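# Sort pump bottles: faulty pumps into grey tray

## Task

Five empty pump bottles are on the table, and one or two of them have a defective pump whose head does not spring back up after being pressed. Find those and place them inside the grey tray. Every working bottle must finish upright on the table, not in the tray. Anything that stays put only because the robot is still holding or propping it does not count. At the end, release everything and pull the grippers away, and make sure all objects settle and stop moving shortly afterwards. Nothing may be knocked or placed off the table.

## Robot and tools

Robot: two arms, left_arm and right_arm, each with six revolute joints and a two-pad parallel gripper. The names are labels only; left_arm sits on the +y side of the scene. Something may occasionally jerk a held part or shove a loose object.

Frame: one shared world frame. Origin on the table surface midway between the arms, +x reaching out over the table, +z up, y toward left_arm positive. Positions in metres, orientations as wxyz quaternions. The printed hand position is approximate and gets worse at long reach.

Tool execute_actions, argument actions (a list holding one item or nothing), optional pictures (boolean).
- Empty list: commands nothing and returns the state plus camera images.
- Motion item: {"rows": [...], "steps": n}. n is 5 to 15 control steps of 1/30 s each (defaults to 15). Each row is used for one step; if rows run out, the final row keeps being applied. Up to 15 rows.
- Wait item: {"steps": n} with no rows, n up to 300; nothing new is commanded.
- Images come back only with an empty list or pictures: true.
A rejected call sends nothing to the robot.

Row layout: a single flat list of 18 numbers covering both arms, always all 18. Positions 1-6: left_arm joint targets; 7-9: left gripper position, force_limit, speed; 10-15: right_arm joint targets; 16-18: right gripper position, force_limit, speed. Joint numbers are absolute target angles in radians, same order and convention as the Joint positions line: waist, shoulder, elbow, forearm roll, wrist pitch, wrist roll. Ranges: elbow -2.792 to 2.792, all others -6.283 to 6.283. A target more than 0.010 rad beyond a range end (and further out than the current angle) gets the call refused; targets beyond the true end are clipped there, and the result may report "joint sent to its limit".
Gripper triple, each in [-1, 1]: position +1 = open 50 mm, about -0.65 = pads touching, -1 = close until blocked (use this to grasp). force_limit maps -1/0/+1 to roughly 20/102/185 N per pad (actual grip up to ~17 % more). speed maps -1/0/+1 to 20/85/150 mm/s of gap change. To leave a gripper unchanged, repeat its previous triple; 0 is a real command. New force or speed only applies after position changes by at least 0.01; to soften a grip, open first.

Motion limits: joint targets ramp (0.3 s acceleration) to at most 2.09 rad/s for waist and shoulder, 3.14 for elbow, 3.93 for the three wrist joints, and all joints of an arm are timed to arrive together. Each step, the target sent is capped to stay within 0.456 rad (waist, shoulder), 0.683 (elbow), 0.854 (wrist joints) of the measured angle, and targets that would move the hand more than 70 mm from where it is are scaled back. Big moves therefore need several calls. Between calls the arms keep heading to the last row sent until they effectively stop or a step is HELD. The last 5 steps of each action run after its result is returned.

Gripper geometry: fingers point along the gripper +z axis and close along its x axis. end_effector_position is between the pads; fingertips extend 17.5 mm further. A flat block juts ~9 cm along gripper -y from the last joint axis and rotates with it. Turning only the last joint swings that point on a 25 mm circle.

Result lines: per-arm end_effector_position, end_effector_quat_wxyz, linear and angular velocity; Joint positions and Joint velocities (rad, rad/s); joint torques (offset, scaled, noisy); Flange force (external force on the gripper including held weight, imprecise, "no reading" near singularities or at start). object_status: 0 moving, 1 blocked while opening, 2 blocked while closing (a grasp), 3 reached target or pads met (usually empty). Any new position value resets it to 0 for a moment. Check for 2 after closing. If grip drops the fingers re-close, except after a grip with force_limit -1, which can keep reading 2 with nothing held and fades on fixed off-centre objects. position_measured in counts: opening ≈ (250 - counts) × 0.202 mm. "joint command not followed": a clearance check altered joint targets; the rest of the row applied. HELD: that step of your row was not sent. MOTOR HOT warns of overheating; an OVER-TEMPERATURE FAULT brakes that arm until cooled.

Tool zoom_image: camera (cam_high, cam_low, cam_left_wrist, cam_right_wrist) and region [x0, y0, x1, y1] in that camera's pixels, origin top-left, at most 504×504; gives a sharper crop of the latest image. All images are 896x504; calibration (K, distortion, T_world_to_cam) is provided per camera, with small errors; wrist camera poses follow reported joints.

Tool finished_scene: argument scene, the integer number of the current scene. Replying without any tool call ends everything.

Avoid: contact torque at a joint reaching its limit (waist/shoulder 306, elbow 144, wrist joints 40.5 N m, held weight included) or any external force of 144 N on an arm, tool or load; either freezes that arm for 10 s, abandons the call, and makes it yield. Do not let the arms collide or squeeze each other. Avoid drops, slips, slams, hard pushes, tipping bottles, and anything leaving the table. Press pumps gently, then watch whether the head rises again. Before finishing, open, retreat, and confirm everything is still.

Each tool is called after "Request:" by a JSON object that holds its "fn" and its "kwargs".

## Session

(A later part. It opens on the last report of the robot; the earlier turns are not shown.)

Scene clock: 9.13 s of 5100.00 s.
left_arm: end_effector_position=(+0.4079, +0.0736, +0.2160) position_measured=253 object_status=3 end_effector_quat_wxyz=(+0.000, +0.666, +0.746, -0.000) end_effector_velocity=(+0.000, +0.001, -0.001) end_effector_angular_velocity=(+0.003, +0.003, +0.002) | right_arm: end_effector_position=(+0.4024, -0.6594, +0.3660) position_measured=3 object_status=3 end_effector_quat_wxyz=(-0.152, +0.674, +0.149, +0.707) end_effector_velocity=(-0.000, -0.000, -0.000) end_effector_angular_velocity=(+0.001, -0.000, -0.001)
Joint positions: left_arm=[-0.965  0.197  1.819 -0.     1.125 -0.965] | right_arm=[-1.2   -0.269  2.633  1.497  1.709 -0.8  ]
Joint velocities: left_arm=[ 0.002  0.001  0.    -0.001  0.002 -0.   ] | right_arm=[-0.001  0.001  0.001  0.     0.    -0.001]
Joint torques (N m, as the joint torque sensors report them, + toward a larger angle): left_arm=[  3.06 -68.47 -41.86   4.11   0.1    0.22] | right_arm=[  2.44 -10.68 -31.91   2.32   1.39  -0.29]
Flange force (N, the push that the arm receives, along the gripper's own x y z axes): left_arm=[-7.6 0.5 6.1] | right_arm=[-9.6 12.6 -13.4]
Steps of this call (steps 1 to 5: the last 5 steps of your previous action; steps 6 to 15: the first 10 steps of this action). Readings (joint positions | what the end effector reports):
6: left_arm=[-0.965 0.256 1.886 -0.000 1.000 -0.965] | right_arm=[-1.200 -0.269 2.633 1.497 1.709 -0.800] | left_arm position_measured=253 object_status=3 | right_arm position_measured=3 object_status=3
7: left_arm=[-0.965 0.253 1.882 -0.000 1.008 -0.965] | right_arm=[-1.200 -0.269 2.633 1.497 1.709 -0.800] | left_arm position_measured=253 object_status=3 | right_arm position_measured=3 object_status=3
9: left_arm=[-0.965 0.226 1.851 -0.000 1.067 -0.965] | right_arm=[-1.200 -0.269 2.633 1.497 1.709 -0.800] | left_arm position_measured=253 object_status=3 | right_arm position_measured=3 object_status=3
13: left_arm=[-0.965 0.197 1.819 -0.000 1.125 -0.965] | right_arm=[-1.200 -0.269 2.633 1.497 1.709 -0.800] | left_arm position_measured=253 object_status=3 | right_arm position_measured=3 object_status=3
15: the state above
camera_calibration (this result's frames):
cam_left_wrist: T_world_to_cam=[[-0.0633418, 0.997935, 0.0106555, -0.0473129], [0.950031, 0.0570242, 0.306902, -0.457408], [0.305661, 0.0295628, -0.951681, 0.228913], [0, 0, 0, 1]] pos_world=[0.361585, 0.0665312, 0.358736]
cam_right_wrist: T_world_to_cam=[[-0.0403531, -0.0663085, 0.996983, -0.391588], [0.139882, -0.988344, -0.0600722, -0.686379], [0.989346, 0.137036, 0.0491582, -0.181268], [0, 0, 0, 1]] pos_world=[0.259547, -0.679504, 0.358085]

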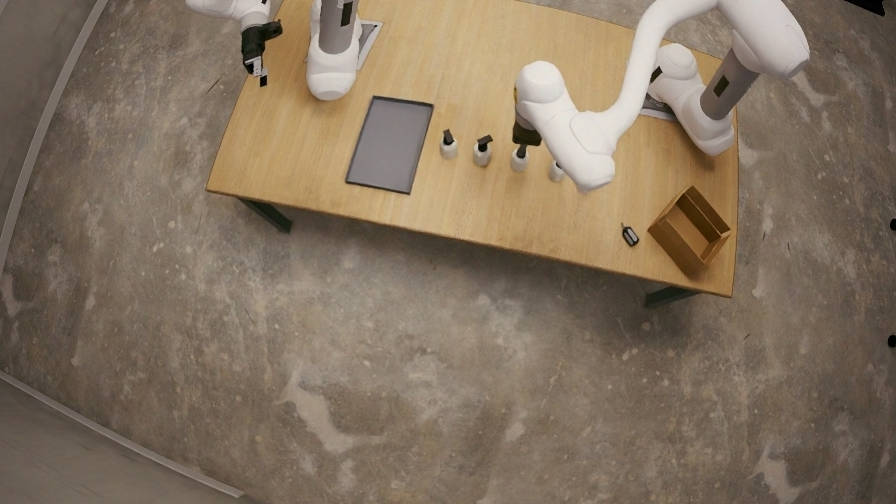

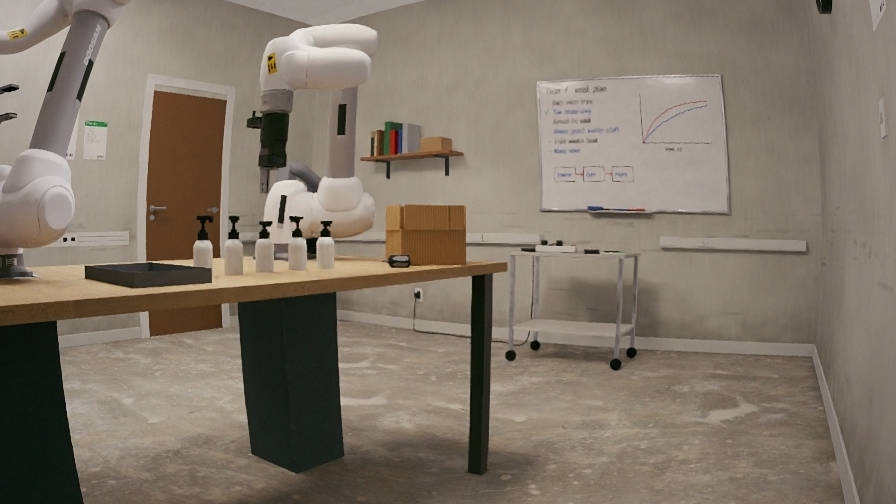

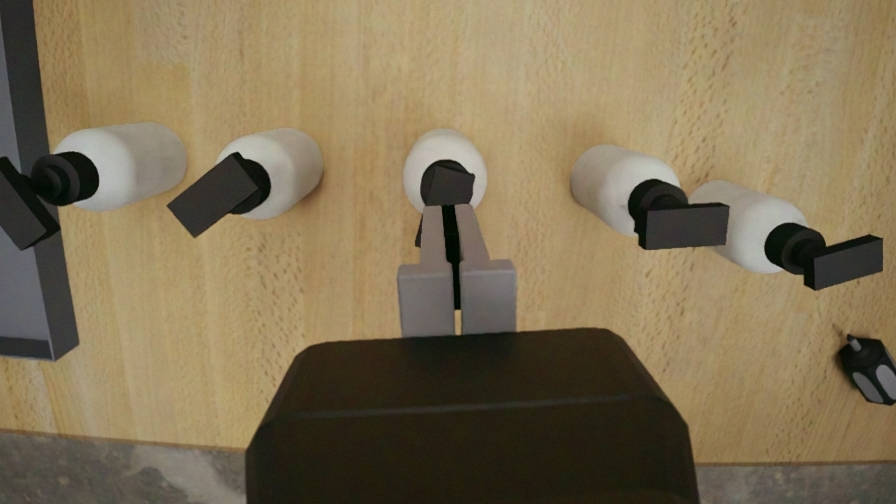

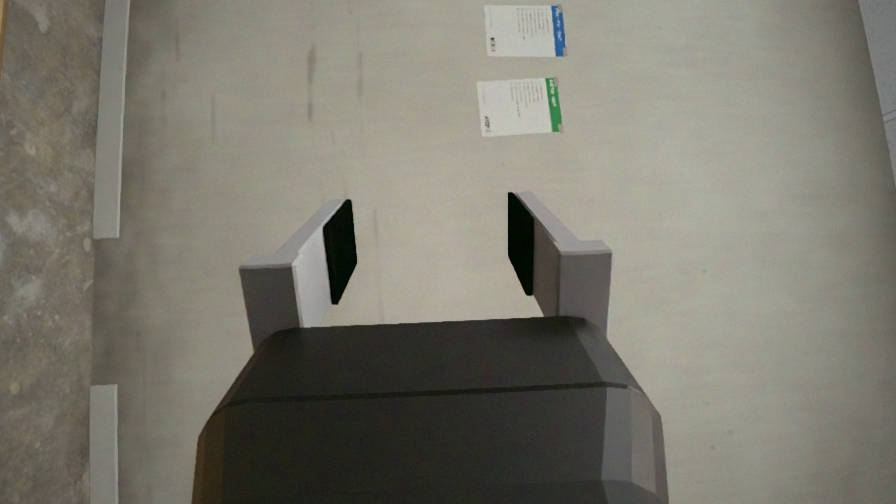

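Request:
{"fn": "execute_actions", "kwargs": {"actions": [{"rows":[[-0.9652,0.197,1.819,0,1.1256,-0.9652,1,-0.5,1,-1.2,-0.269,2.633,1.497,1.709,-0.8,1,0,0]],"steps":12}]}}

Request:
{"fn": "execute_actions", "kwargs": {"actions": [{"rows":[[-0.9652,0.2952,1.9199,0,0.9265,-0.9652,1,-0.5,1,-1.2,-0.269,2.633,1.497,1.709,-0.8,1,0,0]]}]}}

Request:
{"fn": "execute_actions", "kwargs": {"actions": [{"rows":[[-0.9652,0.2952,1.9199,0,0.9265,-0.9652,-1,-0.5,0,-1.2,-0.269,2.633,1.497,1.709,-0.8,1,0,0]]}]}}

Request:
{"fn": "execute_actions", "kwargs": {"actions": [{"steps":8}], "pictures": true}}

Scene clock: 9.70 s of 5100.00 s.
left_arm: end_effector_position=(+0.4079, +0.0737, +0.2158) position_measured=93 object_status=0 end_effector_quat_wxyz=(+0.000, +0.666, +0.746, -0.000) end_effector_velocity=(+0.000, -0.000, +0.001) end_effector_angular_velocity=(-0.002, -0.002, +0.000) | right_arm: end_effector_position=(+0.4024, -0.6594, +0.3660) position_measured=3 object_status=3 end_effector_quat_wxyz=(-0.152, +0.674, +0.149, +0.707) end_effector_velocity=(+0.000, -0.001, +0.000) end_effector_angular_velocity=(-0.002, +0.000, -0.001)
Joint positions: left_arm=[-0.965  0.197  1.819 -0.     1.126 -0.965] | right_arm=[-1.2   -0.269  2.633  1.497  1.709 -0.8  ]
Joint velocities: left_arm=[-0.    -0.002 -0.     0.    -0.    -0.   ] | right_arm=[ 0.     0.    -0.001  0.    -0.001 -0.001]
Joint torques (N m, as the joint torque sensors report them, + toward a larger angle): left_arm=[  1.08 -63.82 -40.69   3.74  -0.2    0.07] | right_arm=[  6.2   -9.45 -33.24   2.49   1.61   0.07]
Flange force (N, the push that the arm receives, along the gripper's own x y z axes): left_arm=[-3.6 0.4 3.3] | right_arm=[-8.7 6.1 -29.6]
Steps of this call (steps 1 to 5: the last 5 steps of your previous action; steps 6 to 10: the robot went on to your last target; steps 11 to 17: the first 7 steps of this action). Readings (joint positions | what the end effector reports):
11: left_arm=[-0.965 0.197 1.819 -0.000 1.126 -0.965] | right_arm=[-1.200 -0.269 2.633 1.497 1.709 -0.800] | left_arm position_measured=241 object_status=0 | right_arm position_measured=3 object_status=3
12: left_arm=[-0.965 0.197 1.819 -0.000 1.126 -0.965] | right_arm=[-1.200 -0.269 2.633 1.497 1.709 -0.800] | left_arm position_measured=216 object_status=0 | right_arm position_measured=3 object_status=3
14: left_arm=[-0.965 0.197 1.819 -0.000 1.126 -0.965] | right_arm=[-1.200 -0.269 2.633 1.497 1.709 -0.800] | left_arm position_measured=167 object_status=0 | right_arm position_measured=3 object_status=3
17: the state above

Scene clock: 10.20 s of 5100.00 s.
left_arm: end_effector_position=(+0.4086, +0.0728, +0.1055) position_measured=3 object_status=3 end_effector_quat_wxyz=(-0.001, +0.666, +0.746, +0.000) end_effector_velocity=(+0.003, -0.003, +0.001) end_effector_angular_velocity=(-0.010, -0.010, -0.000) | right_arm: end_effector_position=(+0.4024, -0.6594, +0.3660) position_measured=3 object_status=3 end_effector_quat_wxyz=(-0.152, +0.674, +0.149, +0.707) end_effector_velocity=(+0.000, -0.000, +0.000) end_effector_angular_velocity=(-0.001, -0.001, +0.001)
Joint positions: left_arm=[-0.965  0.296  1.92   0.     0.927 -0.965] | right_arm=[-1.2   -0.269  2.633  1.497  1.709 -0.8  ]
Joint velocities: left_arm=[ 0.001 -0.002 -0.001  0.001 -0.011  0.   ] | right_arm=[ 0.     0.    -0.001 -0.     0.001 -0.   ]
Joint torques (N m, as the joint torque sensors report them, + toward a larger angle): left_arm=[ -0.6  -63.78 -32.99   3.07   0.     0.11] | right_arm=[  2.32  -7.17 -32.43   2.34   1.46   0.21]
Flange force (N, the push that the arm receives, along the gripper's own x y z axes): left_arm=[-0.8 0.3 1.1] | right_arm=[-3.4 4.3 -12.4]
Steps of this call (steps 1 to 5: the last 5 steps of your previous action; steps 6 to 15: the first 10 steps of this action). Readings (joint positions | what the end effector reports):
6: left_arm=[-0.965 0.197 1.819 0.000 1.125 -0.965] | right_arm=[-1.200 -0.269 2.633 1.497 1.709 -0.800] | left_arm position_measured=3 object_status=0 | right_arm position_measured=3 object_status=3
7: left_arm=[-0.965 0.201 1.823 0.000 1.116 -0.965] | right_arm=[-1.200 -0.269 2.633 1.497 1.709 -0.800] | left_arm position_measured=3 object_status=0 | right_arm position_measured=3 object_status=3
9: left_arm=[-0.965 0.229 1.853 0.000 1.058 -0.965] | right_arm=[-1.200 -0.269 2.633 1.497 1.709 -0.800] | left_arm position_measured=3 object_status=0 | right_arm position_measured=3 object_status=3
13: left_arm=[-0.965 0.293 1.918 0.000 0.933 -0.965] | right_arm=[-1.200 -0.269 2.633 1.497 1.709 -0.800] | left_arm position_measured=3 object_status=3 | right_arm position_measured=3 object_status=3
15: the state above

Scene clock: 10.70 s of 5100.00 s.
left_arm: end_effector_position=(+0.4088, +0.0726, +0.1059) position_measured=121 object_status=0 end_effector_quat_wxyz=(-0.000, +0.666, +0.746, +0.000) end_effector_velocity=(+0.000, -0.000, +0.000) end_effector_angular_velocity=(-0.001, -0.001, -0.000) | right_arm: end_effector_position=(+0.4024, -0.6594, +0.3660) position_measured=3 object_status=3 end_effector_quat_wxyz=(-0.152, +0.674, +0.149, +0.707) end_effector_velocity=(-0.000, +0.000, -0.000) end_effector_angular_velocity=(-0.001, -0.000, +0.001)
Joint positions: left_arm=[-0.965  0.295  1.92  -0.     0.926 -0.965] | right_arm=[-1.2   -0.269  2.633  1.497  1.709 -0.8  ]
Joint velocities: left_arm=[ 0.    -0.    -0.001 -0.    -0.     0.   ] | right_arm=[ 0.    -0.     0.    -0.     0.    -0.001]
Joint torques (N m, as the joint torque sensors report them, + toward a larger angle): left_arm=[  0.93 -71.27 -36.39   3.39   0.03   0.25] | right_arm=[  4.82  -9.71 -32.69   2.09   1.46  -0.02]
Flange force (N, the push that the arm receives, along the gripper's own x y z axes): left_arm=[-4.6 1.6 6.8] | right_arm=[-8.7 7.9 -22.7]
Steps of this call (steps 1 to 5: the last 5 steps of your previous action; steps 6 to 15: the first 10 steps of this action). Readings (joint positions | what the end effector reports):
6: left_arm=[-0.965 0.295 1.920 0.000 0.927 -0.965] | right_arm=[-1.200 -0.269 2.633 1.497 1.709 -0.800] | left_arm position_measured=11 object_status=0 | right_arm position_measured=3 object_status=3
7: left_arm=[-0.965 0.295 1.920 0.000 0.927 -0.965] | right_arm=[-1.200 -0.269 2.633 1.497 1.709 -0.800] | left_arm position_measured=25 object_status=0 | right_arm position_measured=3 object_status=3
9: left_arm=[-0.965 0.295 1.920 0.000 0.927 -0.965] | right_arm=[-1.200 -0.269 2.633 1.497 1.709 -0.800] | left_arm position_measured=53 object_status=0 | right_arm position_measured=3 object_status=3
13: left_arm=[-0.965 0.295 1.920 -0.000 0.926 -0.965] | right_arm=[-1.200 -0.269 2.633 1.497 1.709 -0.800] | left_arm position_measured=109 object_status=0 | right_arm position_measured=3 object_status=3
15: the state above

Scene clock: 10.97 s of 5100.00 s.
left_arm: end_effector_position=(+0.4088, +0.0726, +0.1059) position_measured=121 object_status=2 end_effector_quat_wxyz=(-0.000, +0.666, +0.746, +0.000) end_effector_velocity=(+0.001, -0.000, +0.001) end_effector_angular_velocity=(-0.001, -0.001, +0.000) | right_arm: end_effector_position=(+0.4024, -0.6594, +0.3660) position_measured=3 object_status=3 end_effector_quat_wxyz=(-0.152, +0.674, +0.149, +0.707) end_effector_velocity=(-0.000, +0.001, -0.000) end_effector_angular_velocity=(-0.001, -0.001, +0.001)
Joint positions: left_arm=[-0.965  0.295  1.92  -0.     0.926 -0.965] | right_arm=[-1.2   -0.269  2.633  1.497  1.709 -0.8  ]
Joint velocities: left_arm=[ 0.001 -0.001 -0.001 -0.    -0.     0.   ] | right_arm=[ 0.    -0.001  0.001 -0.     0.    -0.001]
Joint torques (N m, as the joint torque sensors report them, + toward a larger angle): left_arm=[  1.29 -69.87 -36.46   3.47  -0.15   0.21] | right_arm=[  2.36  -9.86 -31.99   1.77   1.41   0.33]
Flange force (N, the push that the arm receives, along the gripper's own x y z axes): left_arm=[-3.2 0.0 4.8] | right_arm=[-9.1 10.4 -10.9]
Kept back: nothing.
Steps of this call (steps 1 to 5: the last 5 steps of your previous action; steps 6 to 8: the robot went on to your last target). Readings (joint positions | what the end effector reports):
1: left_arm=[-0.965 0.295 1.920 -0.000 0.926 -0.965] | right_arm=[-1.200 -0.269 2.633 1.497 1.709 -0.800] | left_arm position_measured=121 object_status=0 | right_arm position_measured=3 object_status=3
2: left_arm=[-0.965 0.295 1.920 -0.000 0.926 -0.965] | right_arm=[-1.200 -0.269 2.633 1.497 1.709 -0.800] | left_arm position_measured=121 object_status=0 | right_arm position_measured=3 object_status=3
4: left_arm=[-0.965 0.295 1.920 -0.000 0.926 -0.965] | right_arm=[-1.200 -0.269 2.633 1.497 1.709 -0.800] | left_arm position_measured=121 object_status=0 | right_arm position_measured=3 object_status=3
8: the state above
camera_calibration (this result's frames):
cam_left_wrist: T_world_to_cam=[[-0.0632691, 0.997934, 0.0111447, -0.0451461], [0.950141, 0.056815, 0.306601, -0.424381], [0.305334, 0.0299874, -0.951773, 0.12398], [0, 0, 0, 1]] pos_world=[0.36251, 0.0654462, 0.24862]
cam_right_wrist: T_world_to_cam=[[-0.0403533, -0.0663084, 0.996983, -0.391588], [0.139882, -0.988344, -0.0600721, -0.686379], [0.989346, 0.137036, 0.0491583, -0.181268], [0, 0, 0, 1]] pos_world=[0.259547, -0.679504, 0.358085]

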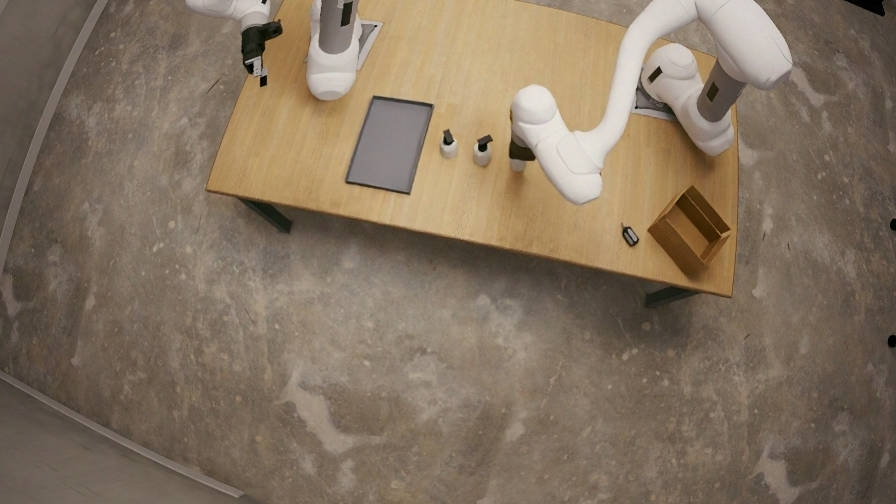

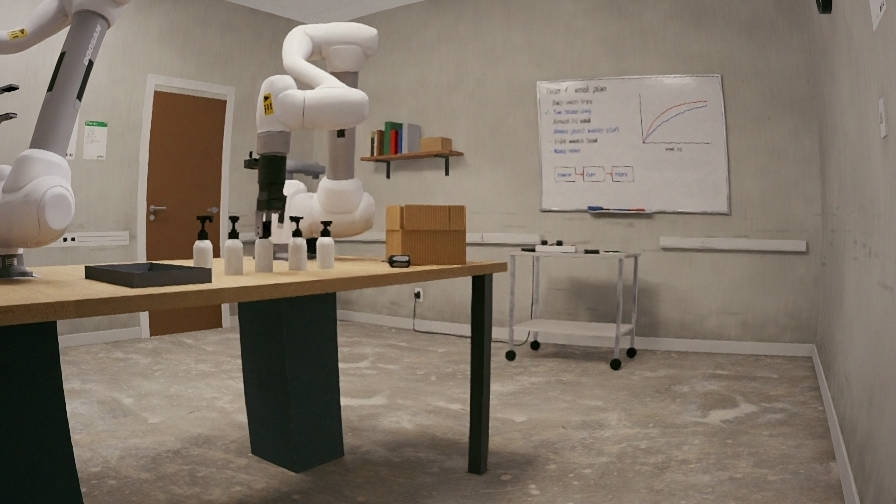

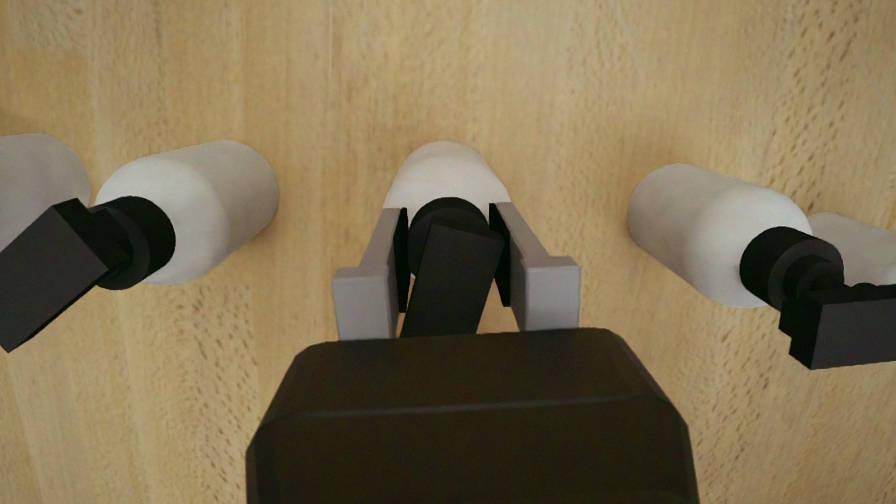

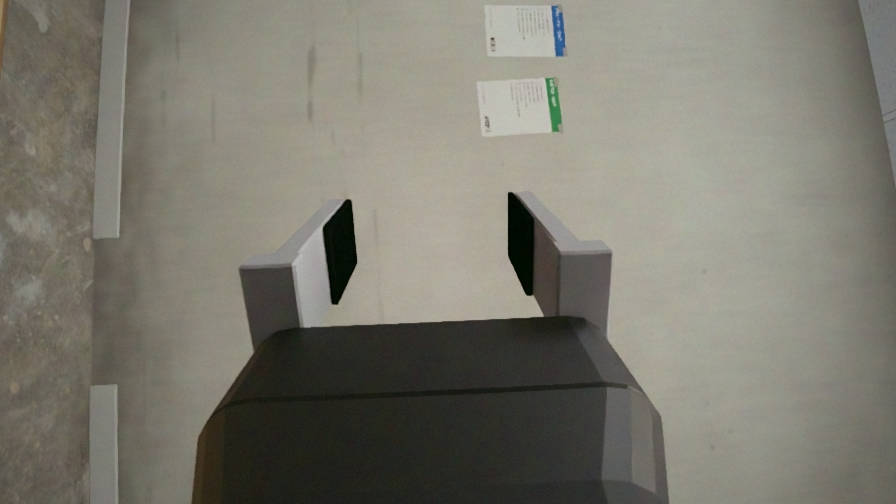

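Request:
{"fn": "execute_actions", "kwargs": {"actions": [{"rows":[[-0.9652,0.154,1.7281,0,1.2595,-0.9652,-1,-0.5,0,-1.9,-0.269,2.633,1.497,1.709,-0.8,1,0,0]]}]}}

Request:
{"fn": "execute_actions", "kwargs": {"actions": [{"rows":[[-1.156,0.7304,0.8771,0,1.5341,-1.156,-1,-0.5,0,-1.9,-0.269,2.633,1.497,1.709,-0.8,1,0,0]]}]}}

Request:
{"fn": "execute_actions", "kwargs": {"actions": [{"steps":22}]}}

Request:
{"fn": "execute_actions", "kwargs": {"actions": [{"rows":[[-1.156,0.7861,1.0875,0,1.268,-1.156,-1,-0.5,0,-1.9,-0.269,2.633,1.497,1.709,-0.8,1,0,0]]}]}}

Request:
{"fn": "execute_actions", "kwargs": {"actions": [{"steps":10}], "pictures": true}}

Scene clock: 11.70 s of 5100.00 s.
left_arm: end_effector_position=(+0.4109, +0.0701, +0.2665) position_measured=121 object_status=2 end_effector_quat_wxyz=(+0.000, +0.666, +0.746, -0.000) end_effector_velocity=(-0.038, +0.044, +0.548) end_effector_angular_velocity=(-0.016, -0.015, +0.000) | right_arm: end_effector_position=(+0.3746, -0.7512, +0.3660) position_measured=3 object_status=3 end_effector_quat_wxyz=(-0.059, +0.688, +0.060, +0.721) end_effector_velocity=(-0.182, -0.400, -0.001) end_effector_angular_velocity=(+0.001, +0.000, -1.203)
Joint positions: left_arm=[-0.965  0.171  1.752 -0.     1.218 -0.965] | right_arm=[-1.462 -0.269  2.633  1.497  1.709 -0.8  ]
Joint velocities: left_arm=[ 0.001 -0.41  -0.552  0.001  0.94  -0.   ] | right_arm=[-1.203 -0.     0.003 -0.    -0.    -0.001]
Joint torques (N m, as the joint torque sensors report them, + toward a larger angle): left_arm=[ -0.23 -55.12 -34.39   2.85   0.03   0.29] | right_arm=[  4.39  -8.46 -31.16   2.21   1.66  -0.1 ]
Flange force (N, the push that the arm receives, along the gripper's own x y z axes): left_arm=[-7.0 3.9 3.3] | right_arm=[-6.1 6.3 -20.9]
Steps of this call (steps 1 to 12: the robot went on to your last target; steps 13 to 22: the first 10 steps of this action). Readings (joint positions | what the end effector reports):
13: left_arm=[-0.965 0.295 1.920 -0.000 0.927 -0.965] | right_arm=[-1.200 -0.269 2.633 1.497 1.709 -0.800] | left_arm position_measured=121 object_status=2 | right_arm position_measured=3 object_status=3
14: left_arm=[-0.965 0.292 1.915 -0.000 0.936 -0.965] | right_arm=[-1.205 -0.269 2.633 1.497 1.709 -0.800] | left_arm position_measured=121 object_status=2 | right_arm position_measured=3 object_status=3
16: left_arm=[-0.965 0.267 1.881 -0.000 0.995 -0.965] | right_arm=[-1.236 -0.269 2.633 1.497 1.709 -0.800] | left_arm position_measured=121 object_status=2 | right_arm position_measured=3 object_status=3
20: left_arm=[-0.965 0.202 1.793 -0.000 1.146 -0.965] | right_arm=[-1.381 -0.269 2.633 1.497 1.709 -0.800] | left_arm position_measured=121 object_status=2 | right_arm position_measured=3 object_status=3
22: the state above

Scene clock: 12.20 s of 5100.00 s.
left_arm: end_effector_position=(+0.4531, -0.0585, +0.3123) position_measured=121 object_status=2 end_effector_quat_wxyz=(-0.003, +0.666, +0.746, +0.001) end_effector_velocity=(+0.164, -0.521, +0.032) end_effector_angular_velocity=(-0.008, -0.007, +0.000) | right_arm: end_effector_position=(+0.2790, -0.8784, +0.3660) position_measured=3 object_status=3 end_effector_quat_wxyz=(+0.099, +0.684, -0.091, +0.717) end_effector_velocity=(+0.000, +0.001, -0.000) end_effector_angular_velocity=(+0.000, -0.001, +0.000)
Joint positions: left_arm=[-1.035  0.346  1.441 -0.     1.361 -1.036] | right_arm=[-1.9   -0.269  2.633  1.497  1.709 -0.8  ]
Joint velocities: left_arm=[-0.244  0.787 -1.148 -0.     0.35  -0.244] | right_arm=[-0.    -0.     0.002  0.     0.001 -0.001]
Joint torques (N m, as the joint torque sensors report them, + toward a larger angle): left_arm=[ -0.65 -76.94 -39.78   3.85   0.08   0.26] | right_arm=[  4.95 -10.89 -32.17   1.62   1.54  -0.16]
Flange force (N, the push that the arm receives, along the gripper's own x y z axes): left_arm=[-7.2 2.1 1.8] | right_arm=[-9.4 10.3 -20.1]
Steps of this call (steps 1 to 5: the last 5 steps of your previous action; steps 6 to 15: the first 10 steps of this action). Readings (joint positions | what the end effector reports):
6: left_arm=[-0.965 0.154 1.728 -0.000 1.260 -0.965] | right_arm=[-1.706 -0.269 2.633 1.497 1.709 -0.800] | left_arm position_measured=121 object_status=2 | right_arm position_measured=3 object_status=3
7: left_arm=[-0.967 0.158 1.722 -0.000 1.263 -0.967] | right_arm=[-1.747 -0.269 2.633 1.497 1.709 -0.800] | left_arm position_measured=121 object_status=2 | right_arm position_measured=3 object_status=3
9: left_arm=[-0.980 0.189 1.674 -0.000 1.282 -0.981] | right_arm=[-1.824 -0.269 2.633 1.497 1.709 -0.800] | left_arm position_measured=121 object_status=2 | right_arm position_measured=3 object_status=3
13: left_arm=[-1.019 0.293 1.518 -0.000 1.337 -1.019] | right_arm=[-1.898 -0.269 2.633 1.497 1.709 -0.800] | left_arm position_measured=121 object_status=2 | right_arm position_measured=3 object_status=3
15: the state above

Scene clock: 12.93 s of 5100.00 s.
left_arm: end_effector_position=(+0.4894, -0.3005, +0.2896) position_measured=121 object_status=2 end_effector_quat_wxyz=(-0.000, +0.666, +0.746, +0.000) end_effector_velocity=(-0.001, -0.000, +0.002) end_effector_angular_velocity=(-0.002, -0.003, -0.001) | right_arm: end_effector_position=(+0.2789, -0.8784, +0.3660) position_measured=3 object_status=3 end_effector_quat_wxyz=(+0.099, +0.684, -0.091, +0.717) end_effector_velocity=(-0.000, +0.000, -0.000) end_effector_angular_velocity=(-0.001, +0.000, +0.001)
Joint positions: left_arm=[-1.156  0.731  0.877  0.     1.534 -1.156] | right_arm=[-1.9   -0.269  2.633  1.497  1.709 -0.8  ]
Joint velocities: left_arm=[-0.001 -0.002 -0.001  0.002 -0.    -0.   ] | right_arm=[-0.001  0.001  0.    -0.001  0.001 -0.001]
Joint torques (N m, as the joint torque sensors report them, + toward a larger angle): left_arm=[   0.95 -116.16  -45.21    4.15   -0.3     0.18] | right_arm=[  0.64  -9.35 -32.61   2.09   2.21  -0.06]
Flange force (N, the push that the arm receives, along the gripper's own x y z axes): left_arm=[0.0 -1.8 2.5] | right_arm=[-8.9 10.9 -2.5]
Kept back: nothing.
Steps of this call (steps 1 to 5: the last 5 steps of your previous action; steps 6 to 22: the robot went on to your last target). Readings (joint positions | what the end effector reports):
1: left_arm=[-1.044 0.373 1.402 -0.000 1.373 -1.044] | right_arm=[-1.900 -0.269 2.633 1.497 1.709 -0.800] | left_arm position_measured=121 object_status=2 | right_arm position_measured=3 object_status=3
2: left_arm=[-1.052 0.399 1.362 -0.000 1.385 -1.052] | right_arm=[-1.900 -0.269 2.633 1.497 1.709 -0.800] | left_arm position_measured=121 object_status=2 | right_arm position_measured=3 object_status=3
4: left_arm=[-1.069 0.454 1.282 -0.000 1.409 -1.069] | right_arm=[-1.900 -0.269 2.633 1.497 1.709 -0.800] | left_arm position_measured=121 object_status=2 | right_arm position_measured=3 object_status=3
8: left_arm=[-1.104 0.565 1.119 -0.000 1.460 -1.104] | right_arm=[-1.900 -0.269 2.633 1.497 1.709 -0.800] | left_arm position_measured=121 object_status=2 | right_arm position_measured=3 object_status=3
22: the state above

Scene clock: 13.27 s of 5100.00 s.
left_arm: end_effector_position=(+0.4896, -0.3007, +0.1256) position_measured=121 object_status=2 end_effector_quat_wxyz=(-0.001, +0.666, +0.746, +0.000) end_effector_velocity=(-0.024, +0.038, -0.330) end_effector_angular_velocity=(+0.040, +0.025, -0.001) | right_arm: end_effector_position=(+0.2789, -0.8784, +0.3660) position_measured=3 object_status=3 end_effector_quat_wxyz=(+0.099, +0.684, -0.091, +0.717) end_effector_velocity=(+0.000, -0.000, +0.000) end_effector_angular_velocity=(+0.001, +0.000, +0.000)
Joint positions: left_arm=[-1.156  0.784  1.08   0.     1.279 -1.156] | right_arm=[-1.9   -0.269  2.633  1.497  1.709 -0.8  ]
Joint velocities: left_arm=[-0.001  0.121  0.398 -0.002 -0.472  0.   ] | right_arm=[ 0.001  0.    -0.001 -0.    -0.001  0.001]
Joint torques (N m, as the joint torque sensors report them, + toward a larger angle): left_arm=[   1.64 -179.71  -72.28    7.23   -0.42    0.1 ] | right_arm=[  3.41  -9.59 -32.56   2.25   1.33  -0.22]
Flange force (N, the push that the arm receives, along the gripper's own x y z axes): left_arm=[-4.6 1.0 4.7] | right_arm=[-7.7 8.8 -17.5]
Steps of this call (steps 1 to 10: the first 10 steps of this action). Readings (joint positions | what the end effector reports):
1: left_arm=[-1.156 0.731 0.877 0.000 1.534 -1.156] | right_arm=[-1.900 -0.269 2.633 1.497 1.709 -0.800] | left_arm position_measured=121 object_status=2 | right_arm position_measured=3 object_status=3
2: left_arm=[-1.156 0.731 0.883 0.000 1.525 -1.156] | right_arm=[-1.900 -0.269 2.633 1.497 1.709 -0.800] | left_arm position_measured=121 object_status=2 | right_arm position_measured=3 object_status=3
4: left_arm=[-1.156 0.743 0.928 0.000 1.468 -1.156] | right_arm=[-1.900 -0.269 2.633 1.497 1.709 -0.800] | left_arm position_measured=121 object_status=2 | right_arm position_measured=3 object_status=3
8: left_arm=[-1.156 0.772 1.036 0.000 1.333 -1.156] | right_arm=[-1.900 -0.269 2.633 1.497 1.709 -0.800] | left_arm position_measured=121 object_status=2 | right_arm position_measured=3 object_status=3
10: the state above

Scene clock: 13.60 s of 5100.00 s.
left_arm: end_effector_position=(+0.4895, -0.3005, +0.1199) position_measured=121 object_status=2 end_effector_quat_wxyz=(+0.000, +0.666, +0.746, +0.000) end_effector_velocity=(-0.001, -0.001, -0.001) end_effector_angular_velocity=(-0.001, +0.001, -0.000) | right_arm: end_effector_position=(+0.2789, -0.8784, +0.3660) position_measured=3 object_status=3 end_effector_quat_wxyz=(+0.099, +0.684, -0.091, +0.717) end_effector_velocity=(+0.000, -0.000, -0.000) end_effector_angular_velocity=(+0.002, +0.000, -0.001)
Joint positions: left_arm=[-1.156  0.786  1.087  0.     1.268 -1.156] | right_arm=[-1.9   -0.269  2.633  1.497  1.709 -0.8  ]
Joint velocities: left_arm=[-0.001  0.001 -0.    -0.002 -0.    -0.   ] | right_arm=[-0.    -0.     0.001  0.    -0.001  0.001]
Joint torques (N m, as the joint torque sensors report them, + toward a larger angle): left_arm=[   0.35 -121.3   -43.05    4.14   -0.02    0.15] | right_arm=[  2.32 -10.14 -32.29   2.3    1.5    0.22]
Flange force (N, the push that the arm receives, along the gripper's own x y z axes): left_arm=[-4.3 0.8 3.7] | right_arm=[-10.1 11.2 -12.4]
Kept back: nothing.
Steps of this call (steps 1 to 5: the last 5 steps of your previous action; steps 6 to 10: the robot went on to your last target). Readings (joint positions | what the end effector reports):
1: left_arm=[-1.156 0.787 1.087 0.000 1.270 -1.156] | right_arm=[-1.900 -0.269 2.633 1.497 1.709 -0.800] | left_arm position_measured=121 object_status=2 | right_arm position_measured=3 object_status=3
2: left_arm=[-1.156 0.787 1.088 0.000 1.269 -1.156] | right_arm=[-1.900 -0.269 2.633 1.497 1.709 -0.800] | left_arm position_measured=121 object_status=2 | right_arm position_measured=3 object_status=3
4: left_arm=[-1.156 0.786 1.087 0.000 1.268 -1.156] | right_arm=[-1.900 -0.269 2.633 1.497 1.709 -0.800] | left_arm position_measured=121 object_status=2 | right_arm position_measured=3 object_status=3
8: left_arm=[-1.156 0.786 1.087 0.000 1.268 -1.156] | right_arm=[-1.900 -0.269 2.633 1.497 1.709 -0.800] | left_arm position_measured=121 object_status=2 | right_arm position_measured=3 object_status=3
10: the state above
camera_calibration (this result's frames):
cam_left_wrist: T_world_to_cam=[[-0.063283, 0.997933, 0.0111474, 0.33217], [0.950126, 0.0568259, 0.306645, -0.484092], [0.305377, 0.0299968, -0.951759, 0.123787], [0, 0, 0, 1]] pos_world=[0.443167, -0.307688, 0.262557]
cam_right_wrist: T_world_to_cam=[[-0.0735527, -0.0246859, 0.996986, -0.365278], [-0.529734, -0.846037, -0.0600295, -0.573778], [0.844968, -0.532553, 0.0491513, -0.576979], [0, 0, 0, 1]] pos_world=[0.156712, -0.801726, 0.358093]

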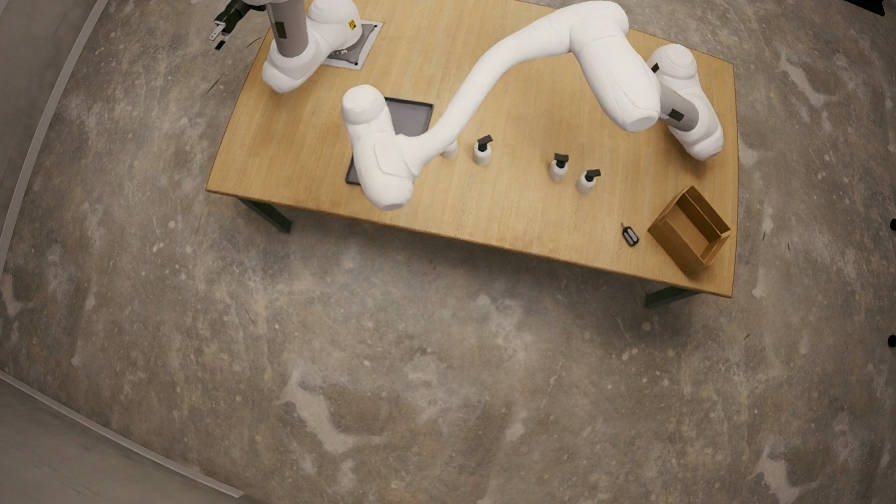

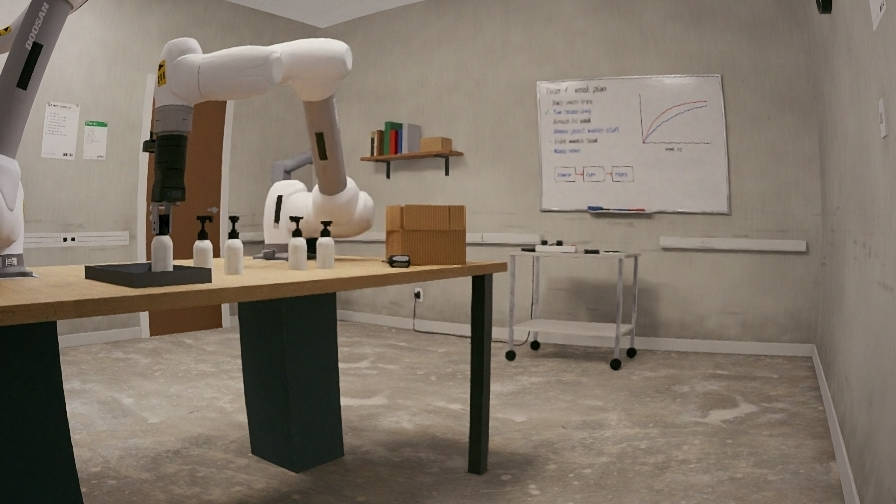

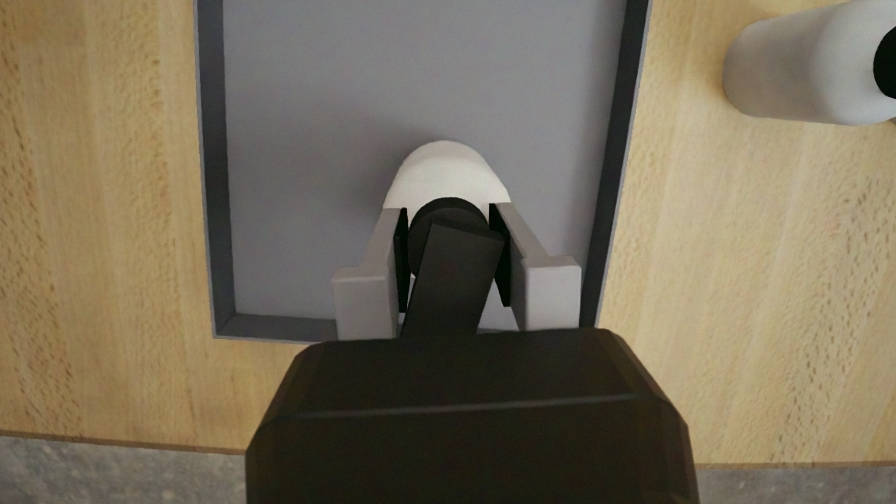

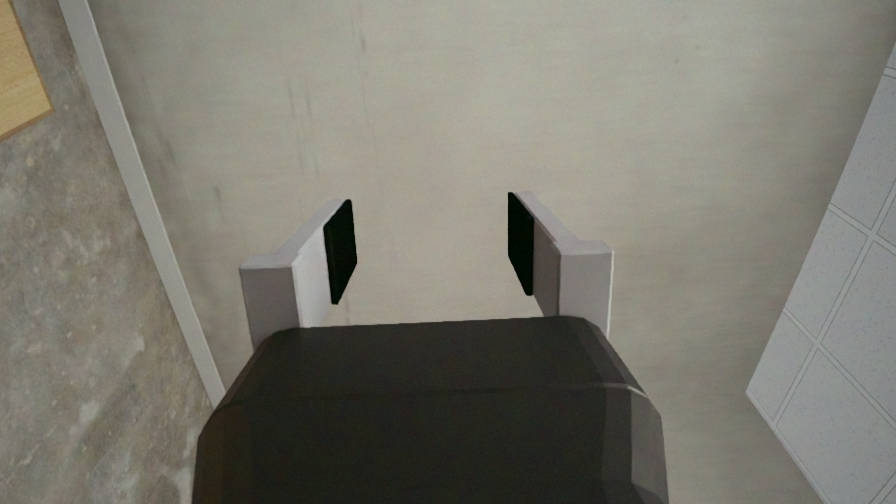

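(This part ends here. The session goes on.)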